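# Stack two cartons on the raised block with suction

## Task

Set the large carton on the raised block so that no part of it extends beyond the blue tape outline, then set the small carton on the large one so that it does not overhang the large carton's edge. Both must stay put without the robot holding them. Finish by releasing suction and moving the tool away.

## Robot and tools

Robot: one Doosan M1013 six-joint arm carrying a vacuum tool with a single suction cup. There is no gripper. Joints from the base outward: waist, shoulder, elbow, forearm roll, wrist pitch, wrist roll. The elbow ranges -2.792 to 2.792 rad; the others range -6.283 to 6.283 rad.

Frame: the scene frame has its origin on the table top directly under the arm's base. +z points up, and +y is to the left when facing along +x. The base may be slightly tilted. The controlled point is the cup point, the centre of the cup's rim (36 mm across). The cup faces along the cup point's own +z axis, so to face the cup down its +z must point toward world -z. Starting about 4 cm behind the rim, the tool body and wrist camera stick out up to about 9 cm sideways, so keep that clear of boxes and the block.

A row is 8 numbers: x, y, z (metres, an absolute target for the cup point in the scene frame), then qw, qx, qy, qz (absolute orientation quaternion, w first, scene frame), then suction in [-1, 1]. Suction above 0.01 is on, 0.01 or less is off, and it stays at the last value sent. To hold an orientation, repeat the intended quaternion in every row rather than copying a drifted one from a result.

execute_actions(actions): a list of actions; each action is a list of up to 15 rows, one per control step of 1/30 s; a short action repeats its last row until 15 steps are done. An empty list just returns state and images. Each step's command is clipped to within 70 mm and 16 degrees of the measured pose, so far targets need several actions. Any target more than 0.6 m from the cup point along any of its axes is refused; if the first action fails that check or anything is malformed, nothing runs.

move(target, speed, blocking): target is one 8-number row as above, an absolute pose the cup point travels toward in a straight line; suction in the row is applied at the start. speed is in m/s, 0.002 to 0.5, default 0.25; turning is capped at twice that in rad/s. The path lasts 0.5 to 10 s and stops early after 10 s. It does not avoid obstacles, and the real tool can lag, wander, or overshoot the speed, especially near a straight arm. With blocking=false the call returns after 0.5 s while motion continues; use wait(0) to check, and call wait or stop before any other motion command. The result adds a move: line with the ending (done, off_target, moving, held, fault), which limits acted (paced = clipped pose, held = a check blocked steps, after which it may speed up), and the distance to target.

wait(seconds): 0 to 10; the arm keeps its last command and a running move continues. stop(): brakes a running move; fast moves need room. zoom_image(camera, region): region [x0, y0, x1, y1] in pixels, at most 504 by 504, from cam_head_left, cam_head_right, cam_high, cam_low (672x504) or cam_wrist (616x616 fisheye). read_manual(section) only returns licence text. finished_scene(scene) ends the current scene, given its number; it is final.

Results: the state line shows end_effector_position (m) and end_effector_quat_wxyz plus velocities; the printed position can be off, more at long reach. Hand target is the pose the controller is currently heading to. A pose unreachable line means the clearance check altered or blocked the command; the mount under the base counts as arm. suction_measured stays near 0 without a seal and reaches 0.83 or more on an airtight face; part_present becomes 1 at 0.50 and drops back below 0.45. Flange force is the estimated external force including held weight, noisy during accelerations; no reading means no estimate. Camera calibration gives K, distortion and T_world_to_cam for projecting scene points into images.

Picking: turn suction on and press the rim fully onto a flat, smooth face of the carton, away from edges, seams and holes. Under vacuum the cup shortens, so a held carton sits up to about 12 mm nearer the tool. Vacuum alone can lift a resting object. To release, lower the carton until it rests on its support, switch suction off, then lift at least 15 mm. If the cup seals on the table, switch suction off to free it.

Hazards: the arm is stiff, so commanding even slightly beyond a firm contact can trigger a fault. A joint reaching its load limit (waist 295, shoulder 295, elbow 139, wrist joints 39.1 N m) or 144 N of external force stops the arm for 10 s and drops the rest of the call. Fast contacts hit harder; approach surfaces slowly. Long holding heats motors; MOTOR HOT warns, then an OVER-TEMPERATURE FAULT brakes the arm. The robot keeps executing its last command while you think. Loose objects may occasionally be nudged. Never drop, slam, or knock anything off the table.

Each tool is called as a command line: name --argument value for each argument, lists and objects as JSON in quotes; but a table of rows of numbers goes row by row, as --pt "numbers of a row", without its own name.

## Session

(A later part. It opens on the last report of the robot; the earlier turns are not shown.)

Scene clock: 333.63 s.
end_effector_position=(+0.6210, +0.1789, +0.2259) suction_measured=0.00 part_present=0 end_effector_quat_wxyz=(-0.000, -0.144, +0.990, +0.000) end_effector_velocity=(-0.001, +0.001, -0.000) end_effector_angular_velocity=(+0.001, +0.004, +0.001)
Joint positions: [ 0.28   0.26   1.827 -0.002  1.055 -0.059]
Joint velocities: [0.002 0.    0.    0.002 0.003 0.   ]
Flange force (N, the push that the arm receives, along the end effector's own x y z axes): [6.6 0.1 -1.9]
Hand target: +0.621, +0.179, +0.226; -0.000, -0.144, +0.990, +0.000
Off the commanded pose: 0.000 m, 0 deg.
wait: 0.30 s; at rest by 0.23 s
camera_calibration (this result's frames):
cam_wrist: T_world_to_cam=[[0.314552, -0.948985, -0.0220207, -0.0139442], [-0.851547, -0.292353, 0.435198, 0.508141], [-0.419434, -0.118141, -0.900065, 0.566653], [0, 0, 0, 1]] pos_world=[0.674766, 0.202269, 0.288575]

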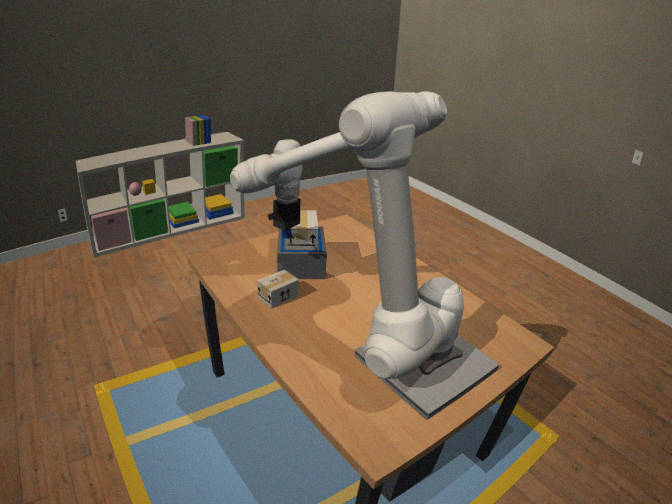

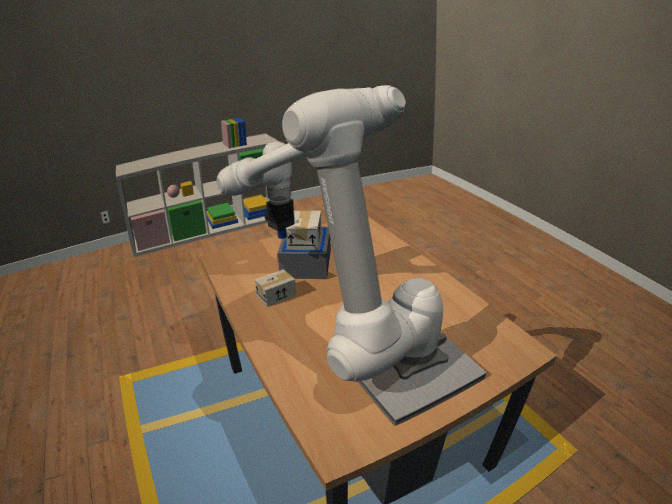

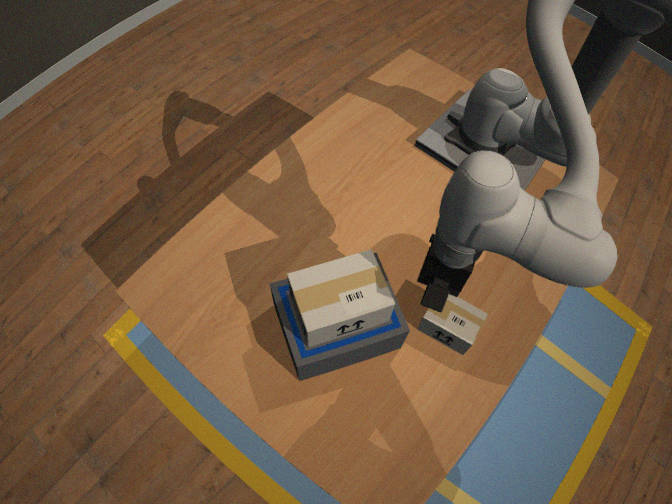

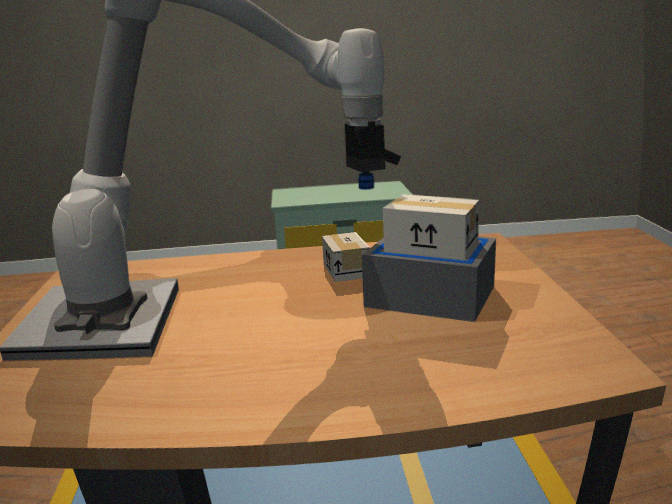

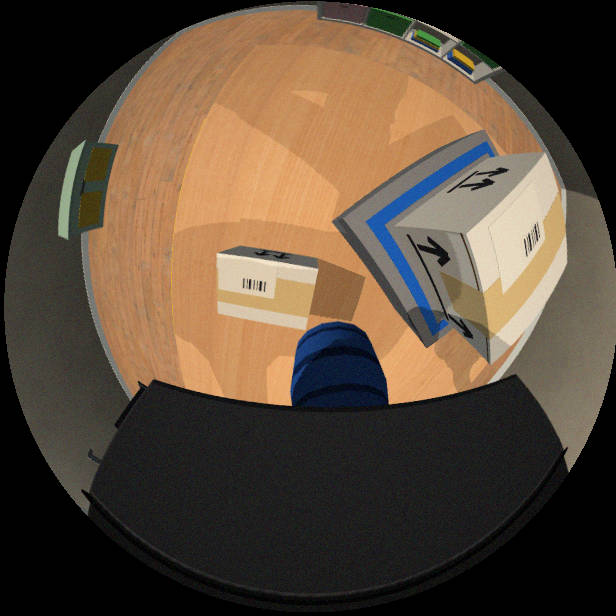

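execute_actions --actions '[[[0.62064,0.17975,0.22516,0,-0.14392,0.98959,0,-1],[0.61961,0.18106,0.22274,0,-0.14392,0.98959,0,-1],[0.61799,0.18311,0.21891,0,-0.14392,0.98959,0,-1],[0.61585,0.18582,0.21381,0,-0.14392,0.98959,0,-1],[0.61327,0.18910,0.20762,0,-0.14392,0.98959,0,-1],[0.61031,0.19284,0.20048,0,-0.14392,0.98959,0,-1],[0.60705,0.19697,0.19256,0,-0.14392,0.98959,0,-1],[0.60358,0.20137,0.18401,0,-0.14392,0.98959,0,-1],[0.59995,0.20596,0.17499,0,-0.14392,0.98959,0,-1],[0.59625,0.21065,0.16567,0,-0.14392,0.98959,0,-1],[0.59255,0.21534,0.15619,0,-0.14392,0.98959,0,-1],[0.58892,0.21993,0.14672,0,-0.14392,0.98959,0,-1],[0.58545,0.22433,0.13742,0,-0.14392,0.98959,0,-1],[0.58219,0.22846,0.12844,0,-0.14392,0.98959,0,-1],[0.57923,0.23220,0.11995,0,-0.14392,0.98959,0,-1]],[[0.57665,0.23548,0.11210,0,-0.14392,0.98959,0,-1],[0.57451,0.23819,0.10505,0,-0.14392,0.98959,0,-1],[0.57289,0.24024,0.09895,0,-0.14392,0.98959,0,-1],[0.57186,0.24155,0.09397,0,-0.14392,0.98959,0,-1],[0.5715,0.242,0.09027,0,-0.14392,0.98959,0,1],[0.5715,0.242,0.0880,0,-0.14392,0.98959,0,1],[0.5715,0.242,0.0865,0,-0.14392,0.98959,0,1],[0.5715,0.242,0.0850,0,-0.14392,0.98959,0,1],[0.5715,0.242,0.0835,0,-0.14392,0.98959,0,1],[0.5715,0.242,0.0820,0,-0.14392,0.98959,0,1],[0.5715,0.242,0.0805,0,-0.14392,0.98959,0,1],[0.5715,0.242,0.0790,0,-0.14392,0.98959,0,1],[0.5715,0.242,0.0775,0,-0.14392,0.98959,0,1],[0.5715,0.242,0.0760,0,-0.14392,0.98959,0,1],[0.5715,0.242,0.0745,0,-0.14392,0.98959,0,1]]]'

wait --seconds 0.4

Scene clock: 422.40 s.
end_effector_position=(+0.5715, +0.2419, +0.0768) suction_measured=0.28 part_present=0 end_effector_quat_wxyz=(-0.000, -0.144, +0.990, -0.000) end_effector_velocity=(+0.000, -0.000, -0.044) end_effector_angular_velocity=(-0.000, +0.001, -0.001)
Joint positions: [ 0.398  0.382  1.99  -0.003  0.771  0.059]
Joint velocities: [-0.001  0.056  0.024  0.    -0.079  0.001]
Flange force (N, the push that the arm receives, along the end effector's own x y z axes): [2.8 -0.7 -1.1]
Flange force at the end of the 1st action (N, along the end effector's axes at the end of the call): [2.2 -2.5 1.2]
Hand target: +0.571, +0.242, +0.075; -0.000, -0.144, +0.990, -0.000
Off the commanded pose: 0.002 m, 0 deg.
camera_calibration (this result's frames):
cam_wrist: T_world_to_cam=[[0.314451, -0.949025, -0.0217314, 0.0581949], [-0.85163, -0.292145, 0.435176, 0.549254], [-0.419341, -0.118334, -0.900083, 0.419087], [0, 0, 0, 1]] pos_world=[0.625202, 0.265283, 0.139456]

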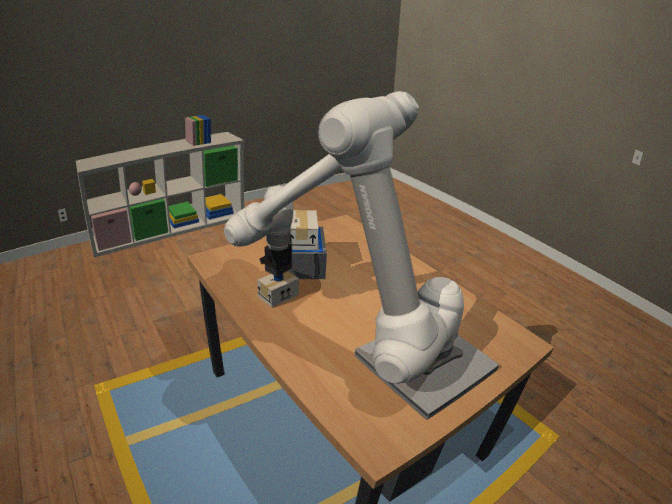

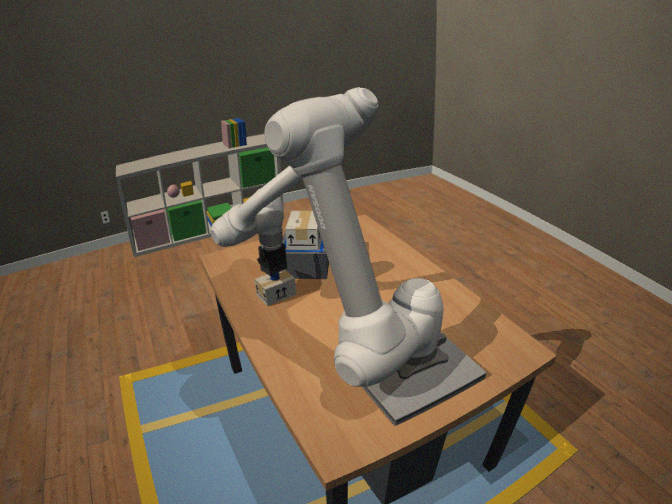

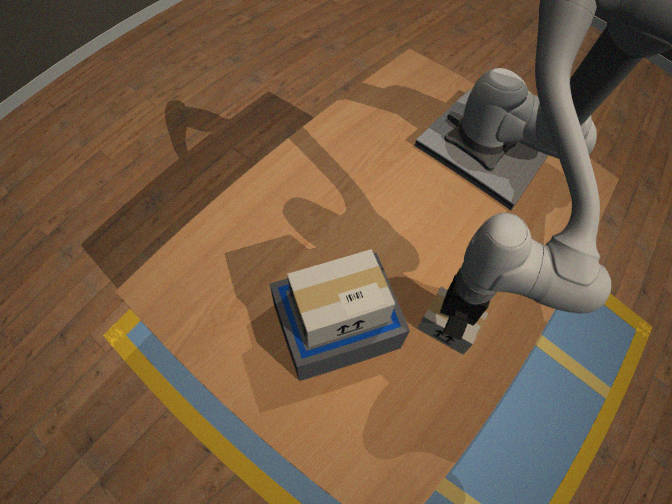

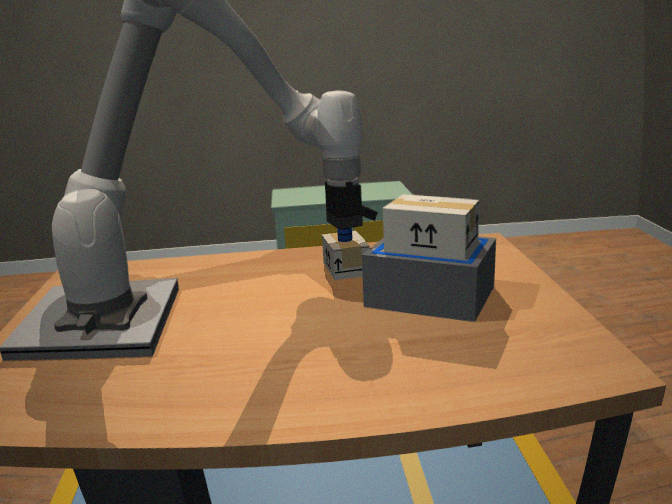

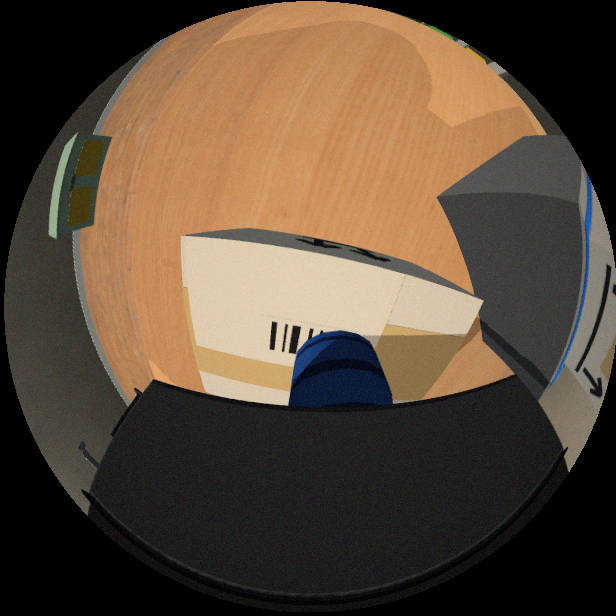

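Scene clock: 422.80 s.
end_effector_position=(+0.5715, +0.2420, +0.0746) suction_measured=1.00 part_present=1 end_effector_quat_wxyz=(-0.000, -0.144, +0.990, -0.000) end_effector_velocity=(+0.000, -0.000, -0.000) end_effector_angular_velocity=(-0.000, -0.000, -0.001)
Joint positions: [ 0.398  0.385  1.991 -0.003  0.767  0.059]
Joint velocities: [-0.    -0.     0.    -0.    -0.     0.001]
Flange force (N, the push that the arm receives, along the end effector's own x y z axes): [7.1 -1.0 -1.5]
Hand target: +0.571, +0.242, +0.075; -0.000, -0.144, +0.990, -0.000
Off the commanded pose: 0.000 m, 0 deg.
wait: 0.40 s; at rest by 0.20 s
camera_calibration (this result's frames):
cam_wrist: T_world_to_cam=[[0.314506, -0.949008, -0.0216917, 0.05811], [-0.851645, -0.292185, 0.435119, 0.550254], [-0.419269, -0.118374, -0.900112, 0.417105], [0, 0, 0, 1]] pos_world=[0.625224, 0.265297, 0.137275]

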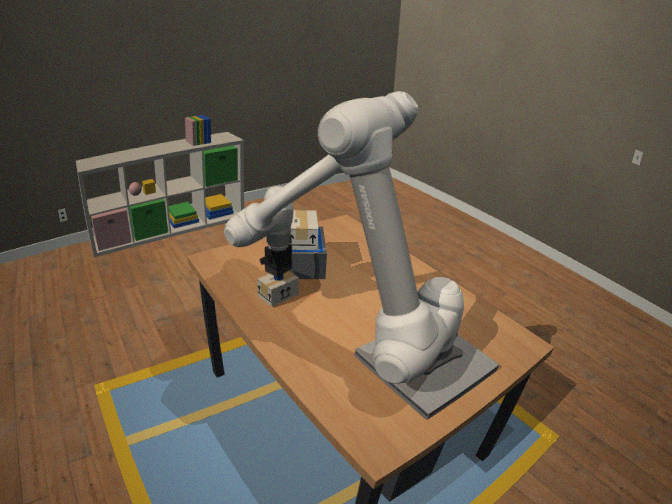

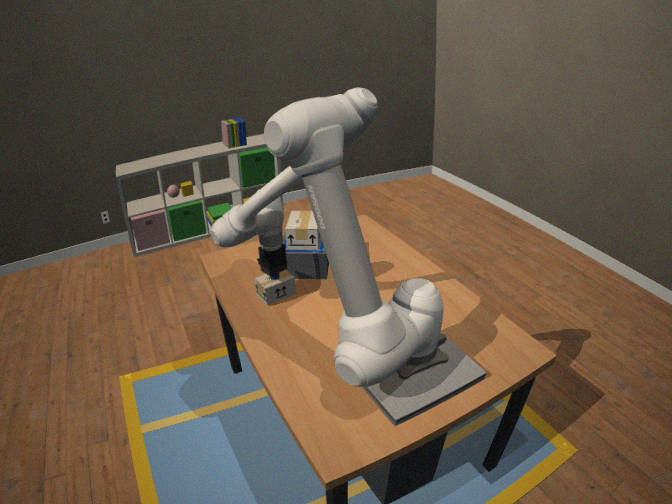

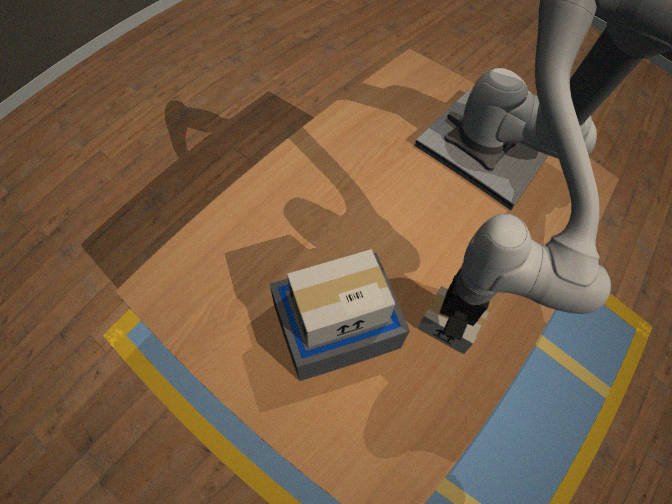

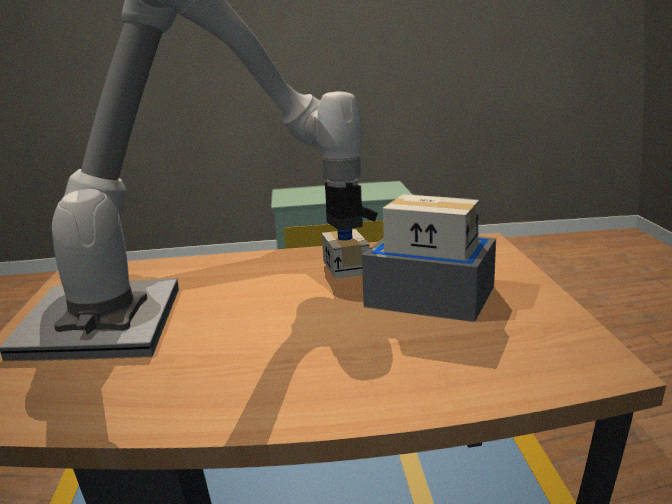

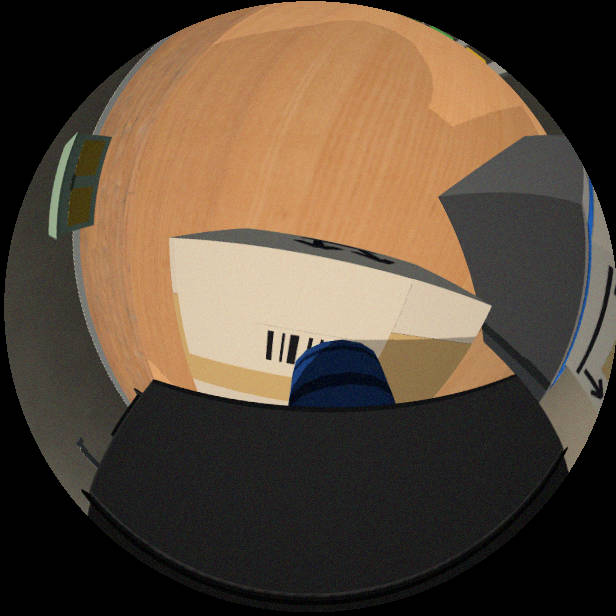

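execute_actions --actions '[]'

Scene clock: 431.37 s.
end_effector_position=(+0.5715, +0.2420, +0.0746) suction_measured=1.00 part_present=1 end_effector_quat_wxyz=(-0.000, -0.144, +0.990, -0.000) end_effector_velocity=(-0.001, -0.000, -0.001) end_effector_angular_velocity=(-0.001, +0.002, +0.001)
Joint positions: [ 0.398  0.385  1.991 -0.003  0.767  0.059]
Joint velocities: [ 0.     0.     0.001 -0.001  0.001  0.   ]
Flange force (N, the push that the arm receives, along the end effector's own x y z axes): [7.6 -0.4 -2.3]
Hand target: +0.571, +0.242, +0.075; -0.000, -0.144, +0.990, -0.000
Off the commanded pose: 0.000 m, 0 deg.
camera_calibration (this result's frames):
cam_wrist: T_world_to_cam=[[0.31447, -0.949019, -0.0217318, 0.0581501], [-0.851646, -0.292168, 0.435129, 0.550251], [-0.419295, -0.118327, -0.900106, 0.4171], [0, 0, 0, 1]] pos_world=[0.625221, 0.265306, 0.137268]

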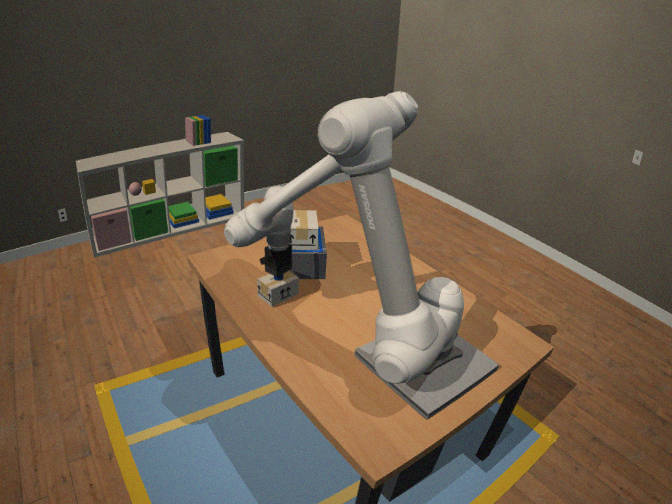

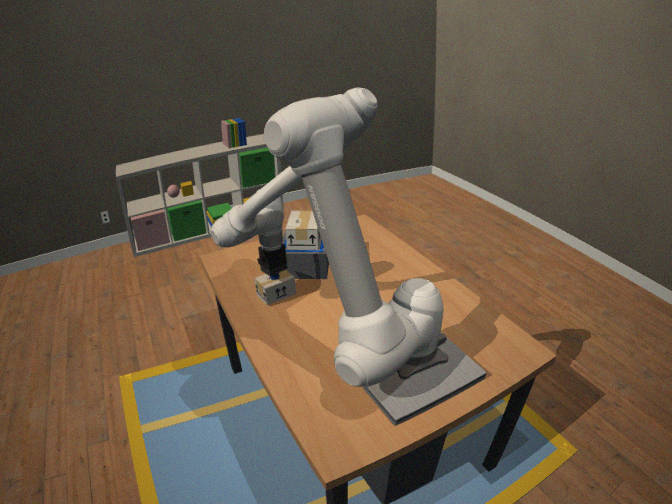

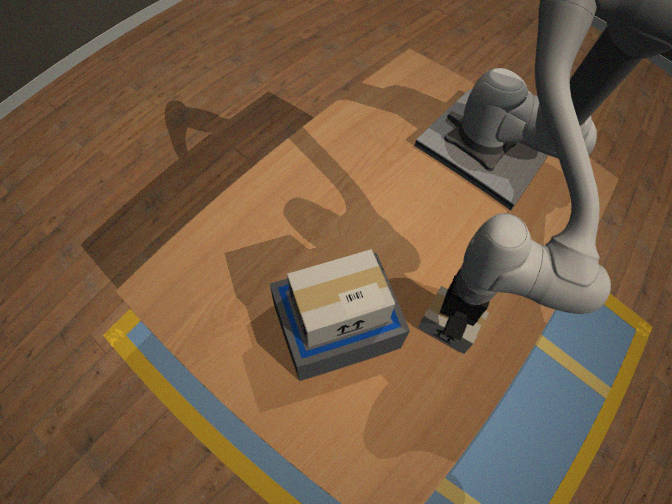

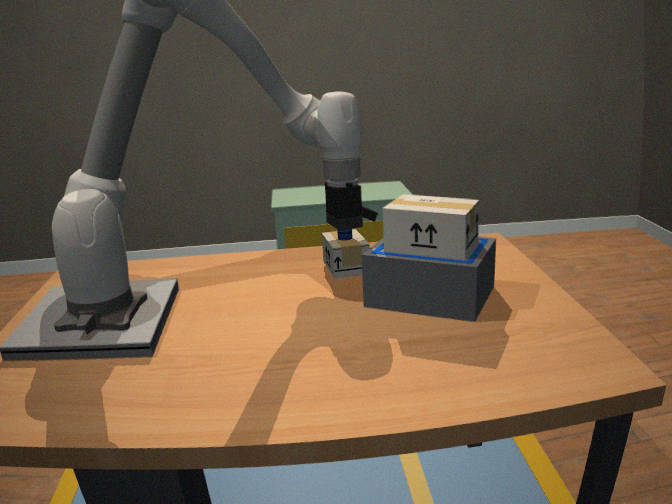

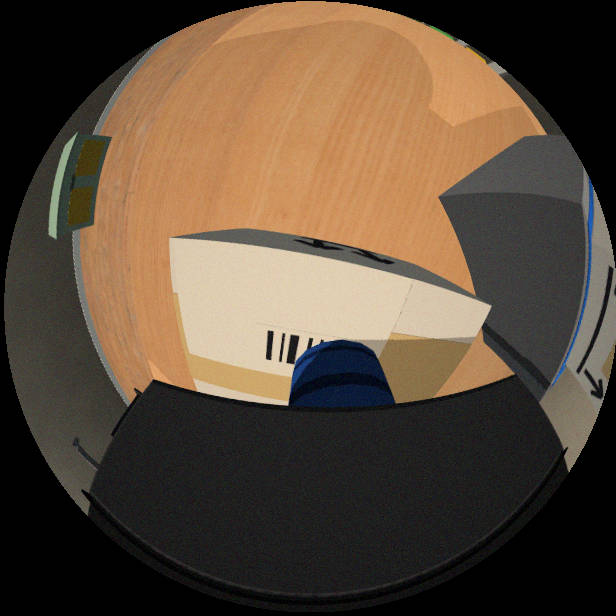

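execute_actions --actions '[[[0.5715,0.242,0.0746,0,-0.14392,0.98959,0,1],[0.5715,0.242,0.0748,0,-0.14392,0.98959,0,1],[0.5715,0.242,0.0754,0,-0.14392,0.98959,0,1],[0.5715,0.242,0.0763,0,-0.14392,0.98959,0,1],[0.5715,0.242,0.0779,0,-0.14392,0.98959,0,1],[0.5715,0.242,0.0800,0,-0.14392,0.98959,0,1],[0.5715,0.242,0.0829,0,-0.14392,0.98959,0,1],[0.5715,0.242,0.0865,0,-0.14392,0.98959,0,1],[0.5715,0.242,0.0908,0,-0.14392,0.98959,0,1],[0.5715,0.242,0.0959,0,-0.14396,0.98958,0,1],[0.5715,0.242,0.1018,0,-0.14413,0.98956,0,1],[0.5715,0.242,0.1084,0,-0.14463,0.98949,0,1],[0.5715,0.242,0.1157,0,-0.14553,0.98935,0,1],[0.5715,0.242,0.1236,0,-0.14698,0.98914,0,1],[0.5715,0.242,0.1321,0,-0.14905,0.98883,0,1]],[[0.5715,0.242,0.1411,0,-0.15181,0.98841,0,1],[0.5715,0.242,0.1506,0,-0.15535,0.98786,0,1],[0.5715,0.242,0.1605,0,-0.15967,0.98717,0,1],[0.5715,0.2420,0.1706,0,-0.16484,0.98632,0,1],[0.5716,0.2419,0.1809,0,-0.17088,0.98529,0,1],[0.5719,0.2415,0.1913,0,-0.17779,0.98407,0,1],[0.5724,0.2409,0.2017,0,-0.18555,0.98263,0,1],[0.5731,0.2400,0.2120,0,-0.19415,0.98097,0,1],[0.5742,0.2386,0.2221,0,-0.20359,0.97906,0,1],[0.5757,0.2369,0.2320,0,-0.21380,0.97688,0,1],[0.5776,0.2346,0.2415,0,-0.22475,0.97442,0,1],[0.5798,0.2318,0.2505,0,-0.23640,0.97166,0,1],[0.5825,0.2285,0.2590,0,-0.24867,0.96859,0,1],[0.5856,0.2247,0.2669,0,-0.26151,0.96520,0,1],[0.5892,0.2204,0.2742,0,-0.27483,0.96149,0,1]],[[0.5931,0.2155,0.2808,0,-0.28857,0.95746,0,1],[0.5975,0.2102,0.2867,0,-0.30265,0.95310,0,1],[0.6022,0.2044,0.2918,0,-0.31697,0.94843,0,1],[0.6073,0.1981,0.2961,0,-0.33147,0.94347,0,1],[0.6127,0.1915,0.2997,0,-0.34603,0.93822,0,1],[0.6184,0.1845,0.3026,0,-0.36061,0.93272,0,1],[0.6244,0.1772,0.3047,0,-0.37509,0.92699,0,1],[0.6306,0.1696,0.3063,0,-0.38940,0.92107,0,1],[0.6370,0.1617,0.3072,0,-0.40347,0.91499,0,1],[0.6435,0.1538,0.3078,0,-0.41720,0.90881,0,1],[0.6501,0.1457,0.3080,0,-0.43056,0.90256,0,1],[0.6568,0.1375,0.3080,0,-0.44343,0.89631,0,1],[0.6634,0.1293,0.3080,0,-0.45578,0.89009,0,1],[0.6700,0.1212,0.3080,0,-0.46756,0.88396,0,1],[0.6765,0.1133,0.3080,0,-0.47871,0.87797,0,1]],[[0.6829,0.1054,0.3080,0,-0.48918,0.87218,0,1],[0.6891,0.0978,0.3080,0,-0.49894,0.86664,0,1],[0.6951,0.0905,0.3080,0,-0.50796,0.86138,0,1],[0.7008,0.0835,0.3080,0,-0.51623,0.85645,0,1],[0.7062,0.0769,0.3080,0,-0.52372,0.85189,0,1],[0.7113,0.0706,0.3080,0,-0.53042,0.84773,0,1],[0.7160,0.0648,0.3080,0,-0.53636,0.84399,0,1],[0.7204,0.0595,0.3080,0,-0.54152,0.84069,0,1],[0.7243,0.0546,0.3080,0,-0.54591,0.83784,0,1],[0.7279,0.0503,0.3080,0,-0.54958,0.83544,0,1],[0.7310,0.0465,0.3078,0,-0.55256,0.83347,0,1],[0.7337,0.0432,0.3075,0,-0.55489,0.83192,0,1],[0.7359,0.0404,0.3069,0,-0.55663,0.83076,0,1],[0.7378,0.0381,0.3060,0,-0.55785,0.82994,0,1],[0.7393,0.0364,0.3048,0,-0.55860,0.82944,0,1]],[[0.7404,0.0350,0.3034,0,-0.55902,0.82915,0,1],[0.7411,0.0341,0.3017,0,-0.55916,0.82906,0,1],[0.7416,0.0335,0.2999,0,-0.55919,0.82904,0,1],[0.7419,0.0331,0.2980,0,-0.55919,0.82904,0,1],[0.7420,0.0330,0.2960,0,-0.55919,0.82904,0,1],[0.7420,0.0330,0.2941,0,-0.55919,0.82904,0,1],[0.7420,0.0330,0.2923,0,-0.55919,0.82904,0,1],[0.7420,0.0330,0.2906,0,-0.55919,0.82904,0,1],[0.7420,0.0330,0.2892,0,-0.55919,0.82904,0,1],[0.7420,0.0330,0.2880,0,-0.55919,0.82904,0,1],[0.7420,0.0330,0.2871,0,-0.55919,0.82904,0,1],[0.7420,0.0330,0.2865,0,-0.55919,0.82904,0,1],[0.7420,0.0330,0.2862,0,-0.55919,0.82904,0,1],[0.7420,0.0330,0.2860,0,-0.55919,0.82904,0,1],[0.7420,0.0330,0.2860,0,-0.55919,0.82904,0,1]]]'

Scene clock: 553.87 s.
end_effector_position=(+0.7420, +0.0330, +0.2862) suction_measured=1.00 part_present=1 end_effector_quat_wxyz=(-0.000, -0.559, +0.829, -0.000) end_effector_velocity=(-0.000, +0.001, -0.005) end_effector_angular_velocity=(+0.002, +0.001, -0.001)
Joint positions: [ 0.051  0.36   1.569 -0.002  1.212 -1.186]
Joint velocities: [ 0.     0.002  0.005  0.002 -0.007  0.001]
Flange force (N, the push that the arm receives, along the end effector's own x y z axes): [6.3 11.1 2.9]
Flange force at the end of the 1st action (N, along the end effector's axes at the end of the call): [3.4 2.5 0.5]
Flange force at the end of the 2nd action (N, along the end effector's axes at the end of the call): [3.7 4.4 0.8]
Flange force at the end of the 3rd action (N, along the end effector's axes at the end of the call): [6.3 6.7 3.7]
Flange force at the end of the 4th action (N, along the end effector's axes at the end of the call): [1.1 2.0 3.3]
Hand target: +0.742, +0.033, +0.286; -0.000, -0.559, +0.829, -0.000
Off the commanded pose: 0.000 m, 0 deg.
camera_calibration (this result's frames):
cam_wrist: T_world_to_cam=[[0.938181, -0.345461, -0.0217352, -0.671891], [-0.302227, -0.848144, 0.435099, 0.153027], [-0.168744, -0.401633, -0.90012, 0.47781], [0, 0, 0, 1]] pos_world=[0.757232, 0.0895809, 0.348901]

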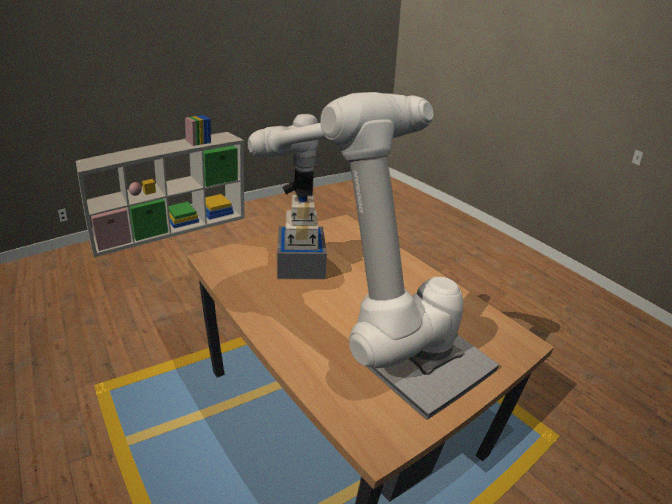

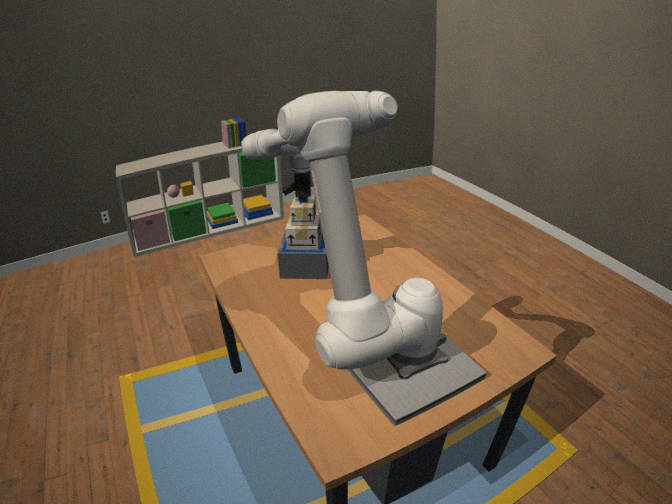

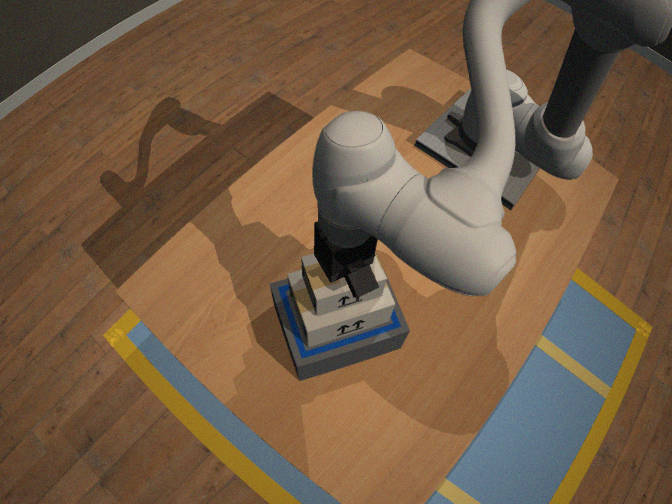

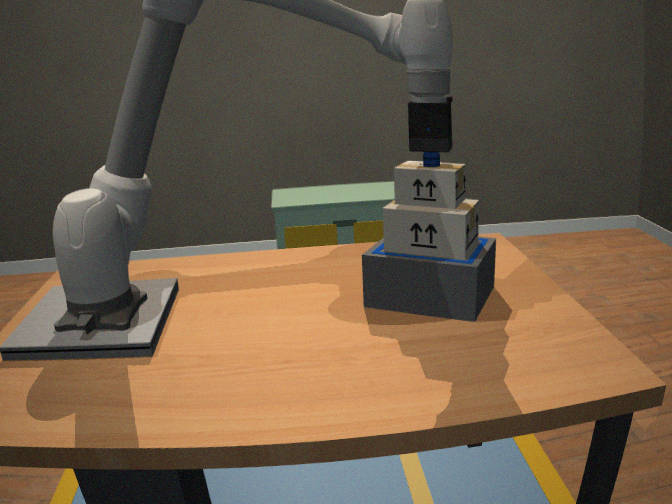

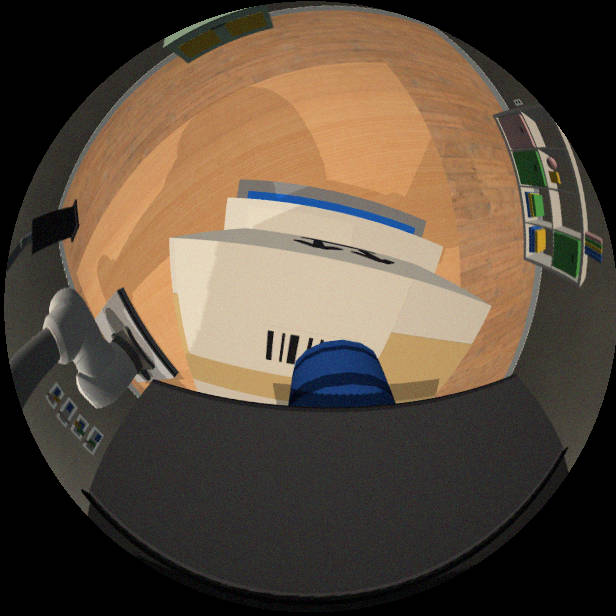

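zoom_image --camera "cam_low" --region '[360, 145, 500, 285]'

zoom_image --camera "cam_high" --region '[260, 230, 420, 390]'

zoom_image --camera "cam_head_left" --region '[260, 180, 345, 285]'

Region (360, 145, 500, 285) of cam_low's 672x504 image, scaled by 3.600, with more detail than that image has.

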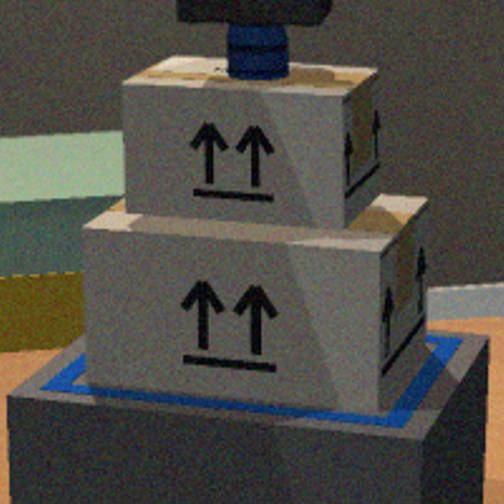

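Region (260, 230, 420, 390) of cam_high's 672x504 image, scaled by 3.150, with more detail than that image has.

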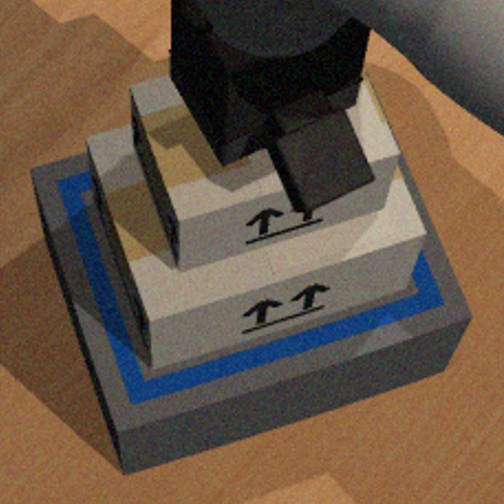

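Region (260, 180, 345, 285) of cam_head_left's 672x504 image, scaled by 4.800, with more detail than that image has; it fills the left 408 columns of this view, and the rest is white.

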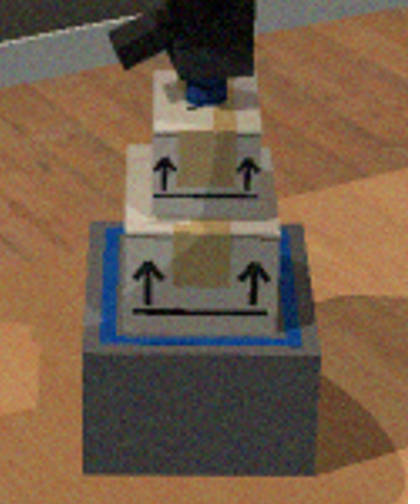

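execute_actions --actions '[[[0.7421,0.0331,0.2860,0,-0.55919,0.82904,0,1],[0.7424,0.0333,0.2859,0,-0.55919,0.82904,0,1],[0.7429,0.0336,0.2857,0,-0.55919,0.82904,0,1],[0.7436,0.0340,0.2854,0,-0.55919,0.82904,0,1],[0.7443,0.0345,0.2850,0,-0.55919,0.82904,0,1],[0.7449,0.0349,0.2845,0,-0.55919,0.82904,0,1],[0.7454,0.0352,0.2840,0,-0.55919,0.82904,0,1],[0.7456,0.0353,0.2835,0,-0.55919,0.82904,0,1],[0.7457,0.0354,0.2831,0,-0.55919,0.82904,0,1],[0.7457,0.0354,0.2828,0,-0.55919,0.82904,0,1],[0.7457,0.0354,0.2826,0,-0.55919,0.82904,0,1],[0.7457,0.0354,0.2825,0,-0.55919,0.82904,0,1]]]'

zoom_image --camera "cam_low" --region '[380, 170, 480, 240]'

zoom_image --camera "cam_high" --region '[280, 260, 400, 350]'

Scene clock: 580.70 s.
end_effector_position=(+0.7457, +0.0353, +0.2825) suction_measured=1.00 part_present=1 end_effector_quat_wxyz=(+0.000, -0.559, +0.829, -0.000) end_effector_velocity=(+0.000, +0.001, +0.000) end_effector_angular_velocity=(-0.001, -0.002, +0.001)
Joint positions: [ 0.054  0.368  1.565 -0.002  1.208 -1.183]
Joint velocities: [ 0.002 -0.001  0.    -0.001 -0.001  0.001]
Flange force (N, the push that the arm receives, along the end effector's own x y z axes): [3.1 7.6 0.6]
Hand target: +0.746, +0.035, +0.283; -0.000, -0.559, +0.829, +0.000
Off the commanded pose: 0.000 m, 0 deg.
camera_calibration (this result's frames):
cam_wrist: T_world_to_cam=[[0.938155, -0.345535, -0.0217008, -0.674647], [-0.30231, -0.848121, 0.435085, 0.15778], [-0.168742, -0.401617, -0.900128, 0.476073], [0, 0, 0, 1]] pos_world=[0.760955, 0.0919009, 0.345238]

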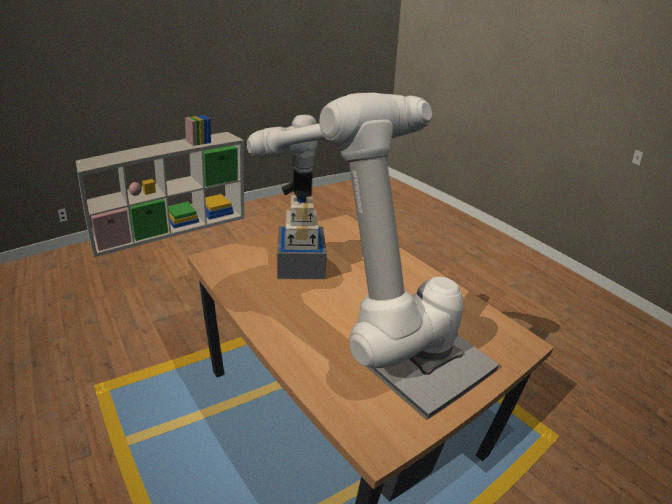

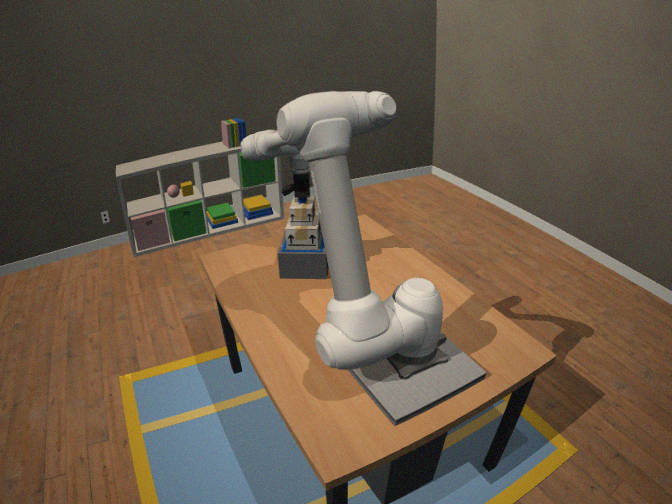

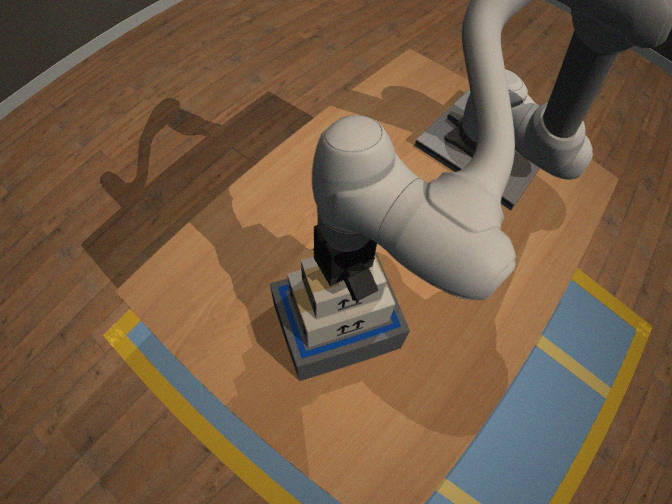

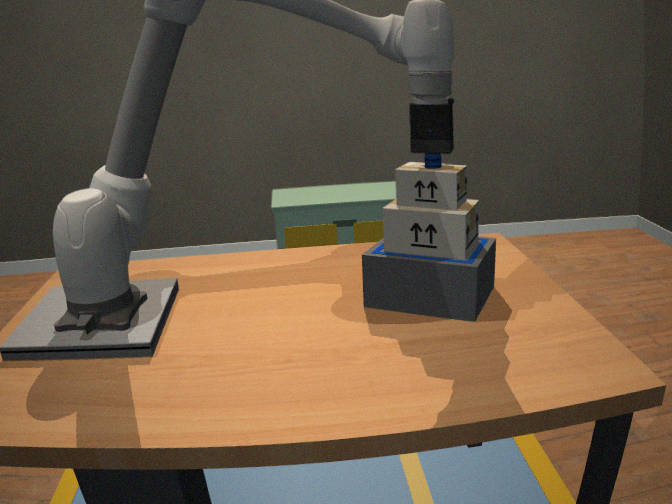

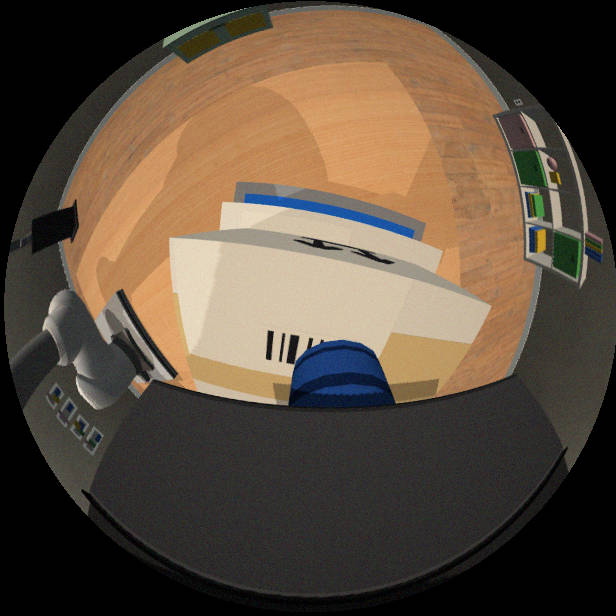

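Region (380, 170, 480, 240) of cam_low's 672x504 image, scaled by 5.040, with more detail than that image has; it fills the top 353 rows of this view, and the rest is white.

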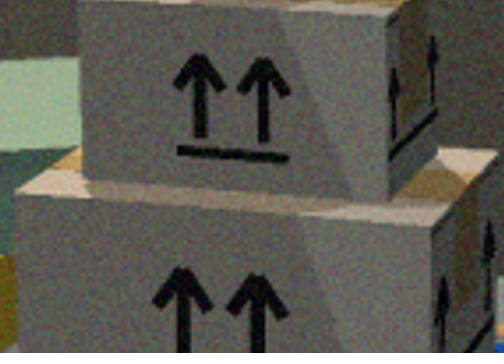

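Region (280, 260, 400, 350) of cam_high's 672x504 image, scaled by 4.200, with more detail than that image has; it fills the top 378 rows of this view, and the rest is white.

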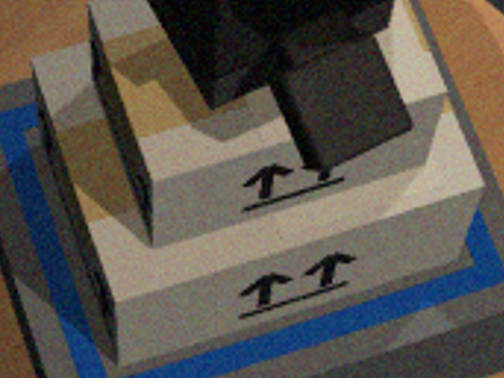

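execute_actions --actions '[[[0.7457,0.0354,0.2823,0,-0.55919,0.82904,0,1],[0.7457,0.0354,0.2821,0,-0.55919,0.82904,0,1],[0.7457,0.0354,0.2819,0,-0.55919,0.82904,0,1],[0.7457,0.0354,0.2819,0,-0.55919,0.82904,0,1],[0.7457,0.0354,0.2819,0,-0.55919,0.82904,0,1],[0.7457,0.0354,0.2819,0,-0.55919,0.82904,0,1],[0.7457,0.0354,0.2819,0,-0.55919,0.82904,0,-1]]]'

zoom_image --camera "cam_low" --region '[360, 145, 500, 285]'

Scene clock: 592.83 s.
end_effector_position=(+0.7457, +0.0354, +0.2819) suction_measured=0.00 part_present=0 end_effector_quat_wxyz=(+0.000, -0.559, +0.829, -0.000) end_effector_velocity=(-0.001, +0.000, +0.001) end_effector_angular_velocity=(-0.003, +0.001, +0.002)
Joint positions: [ 0.055  0.369  1.566 -0.002  1.207 -1.183]
Joint velocities: [ 0.001 -0.001 -0.    -0.003  0.002  0.   ]
Flange force (N, the push that the arm receives, along the end effector's own x y z axes): [4.7 3.4 -17.9]
Hand target: +0.746, +0.035, +0.282; -0.000, -0.559, +0.829, -0.000
Off the commanded pose: 0.000 m, 0 deg.
camera_calibration (this result's frames):
cam_wrist: T_world_to_cam=[[0.938176, -0.345475, -0.0217325, -0.674631], [-0.302242, -0.848141, 0.435095, 0.158047], [-0.168747, -0.401627, -0.900122, 0.47552], [0, 0, 0, 1]] pos_world=[0.760933, 0.0919596, 0.3446]

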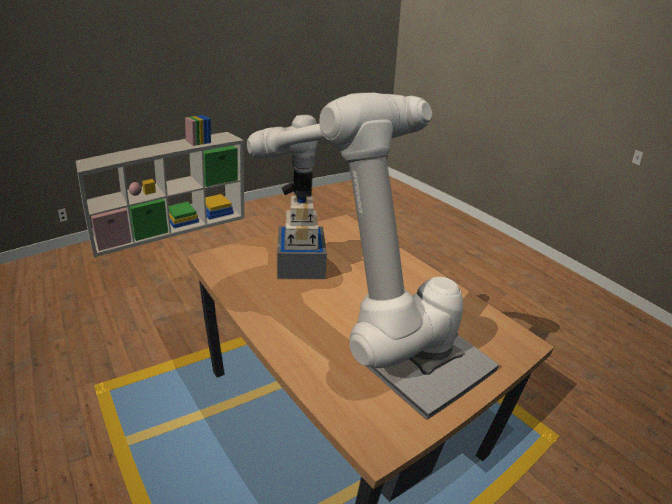

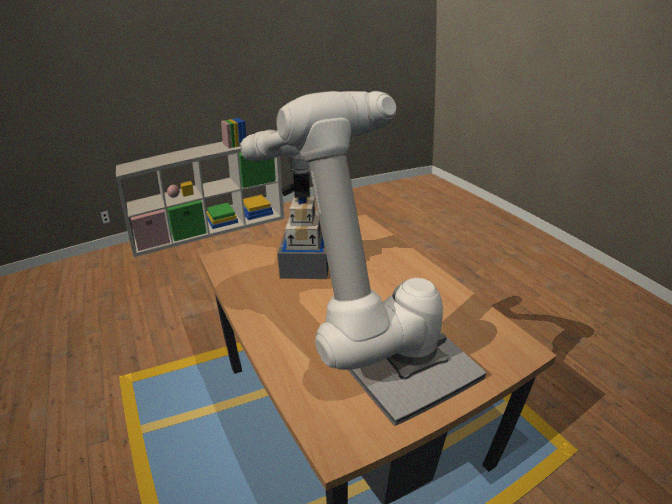

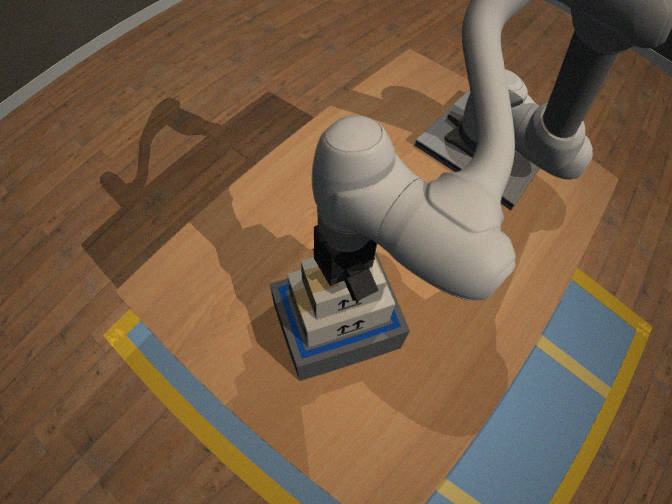

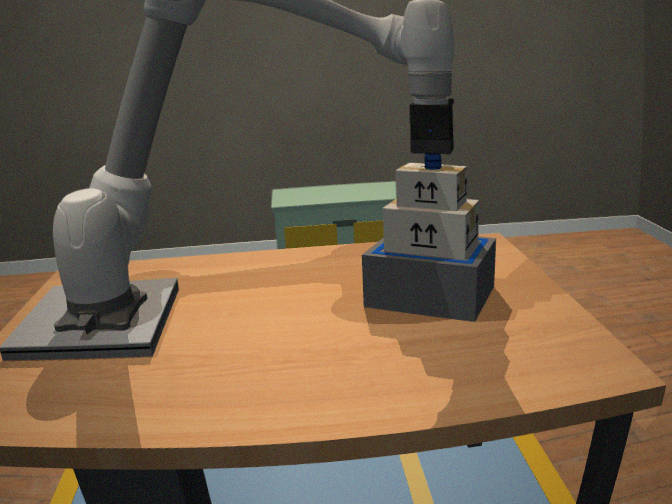

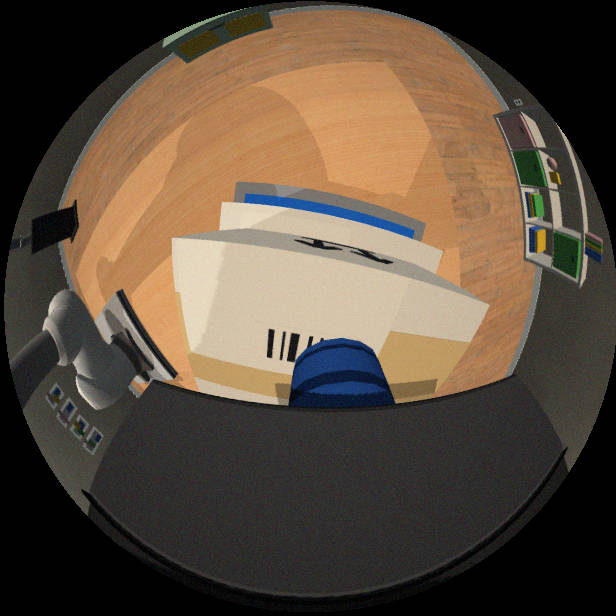

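Region (360, 145, 500, 285) of cam_low's 672x504 image, scaled by 3.600, with more detail than that image has.

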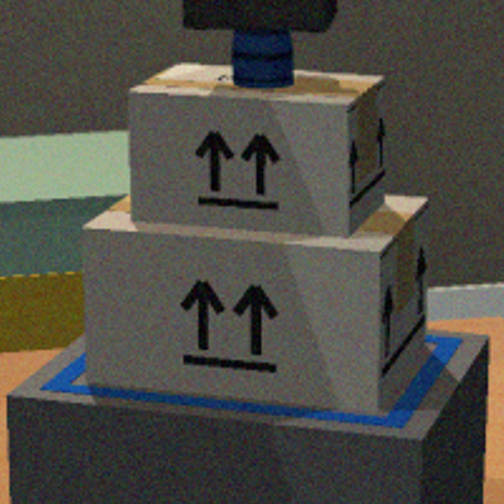

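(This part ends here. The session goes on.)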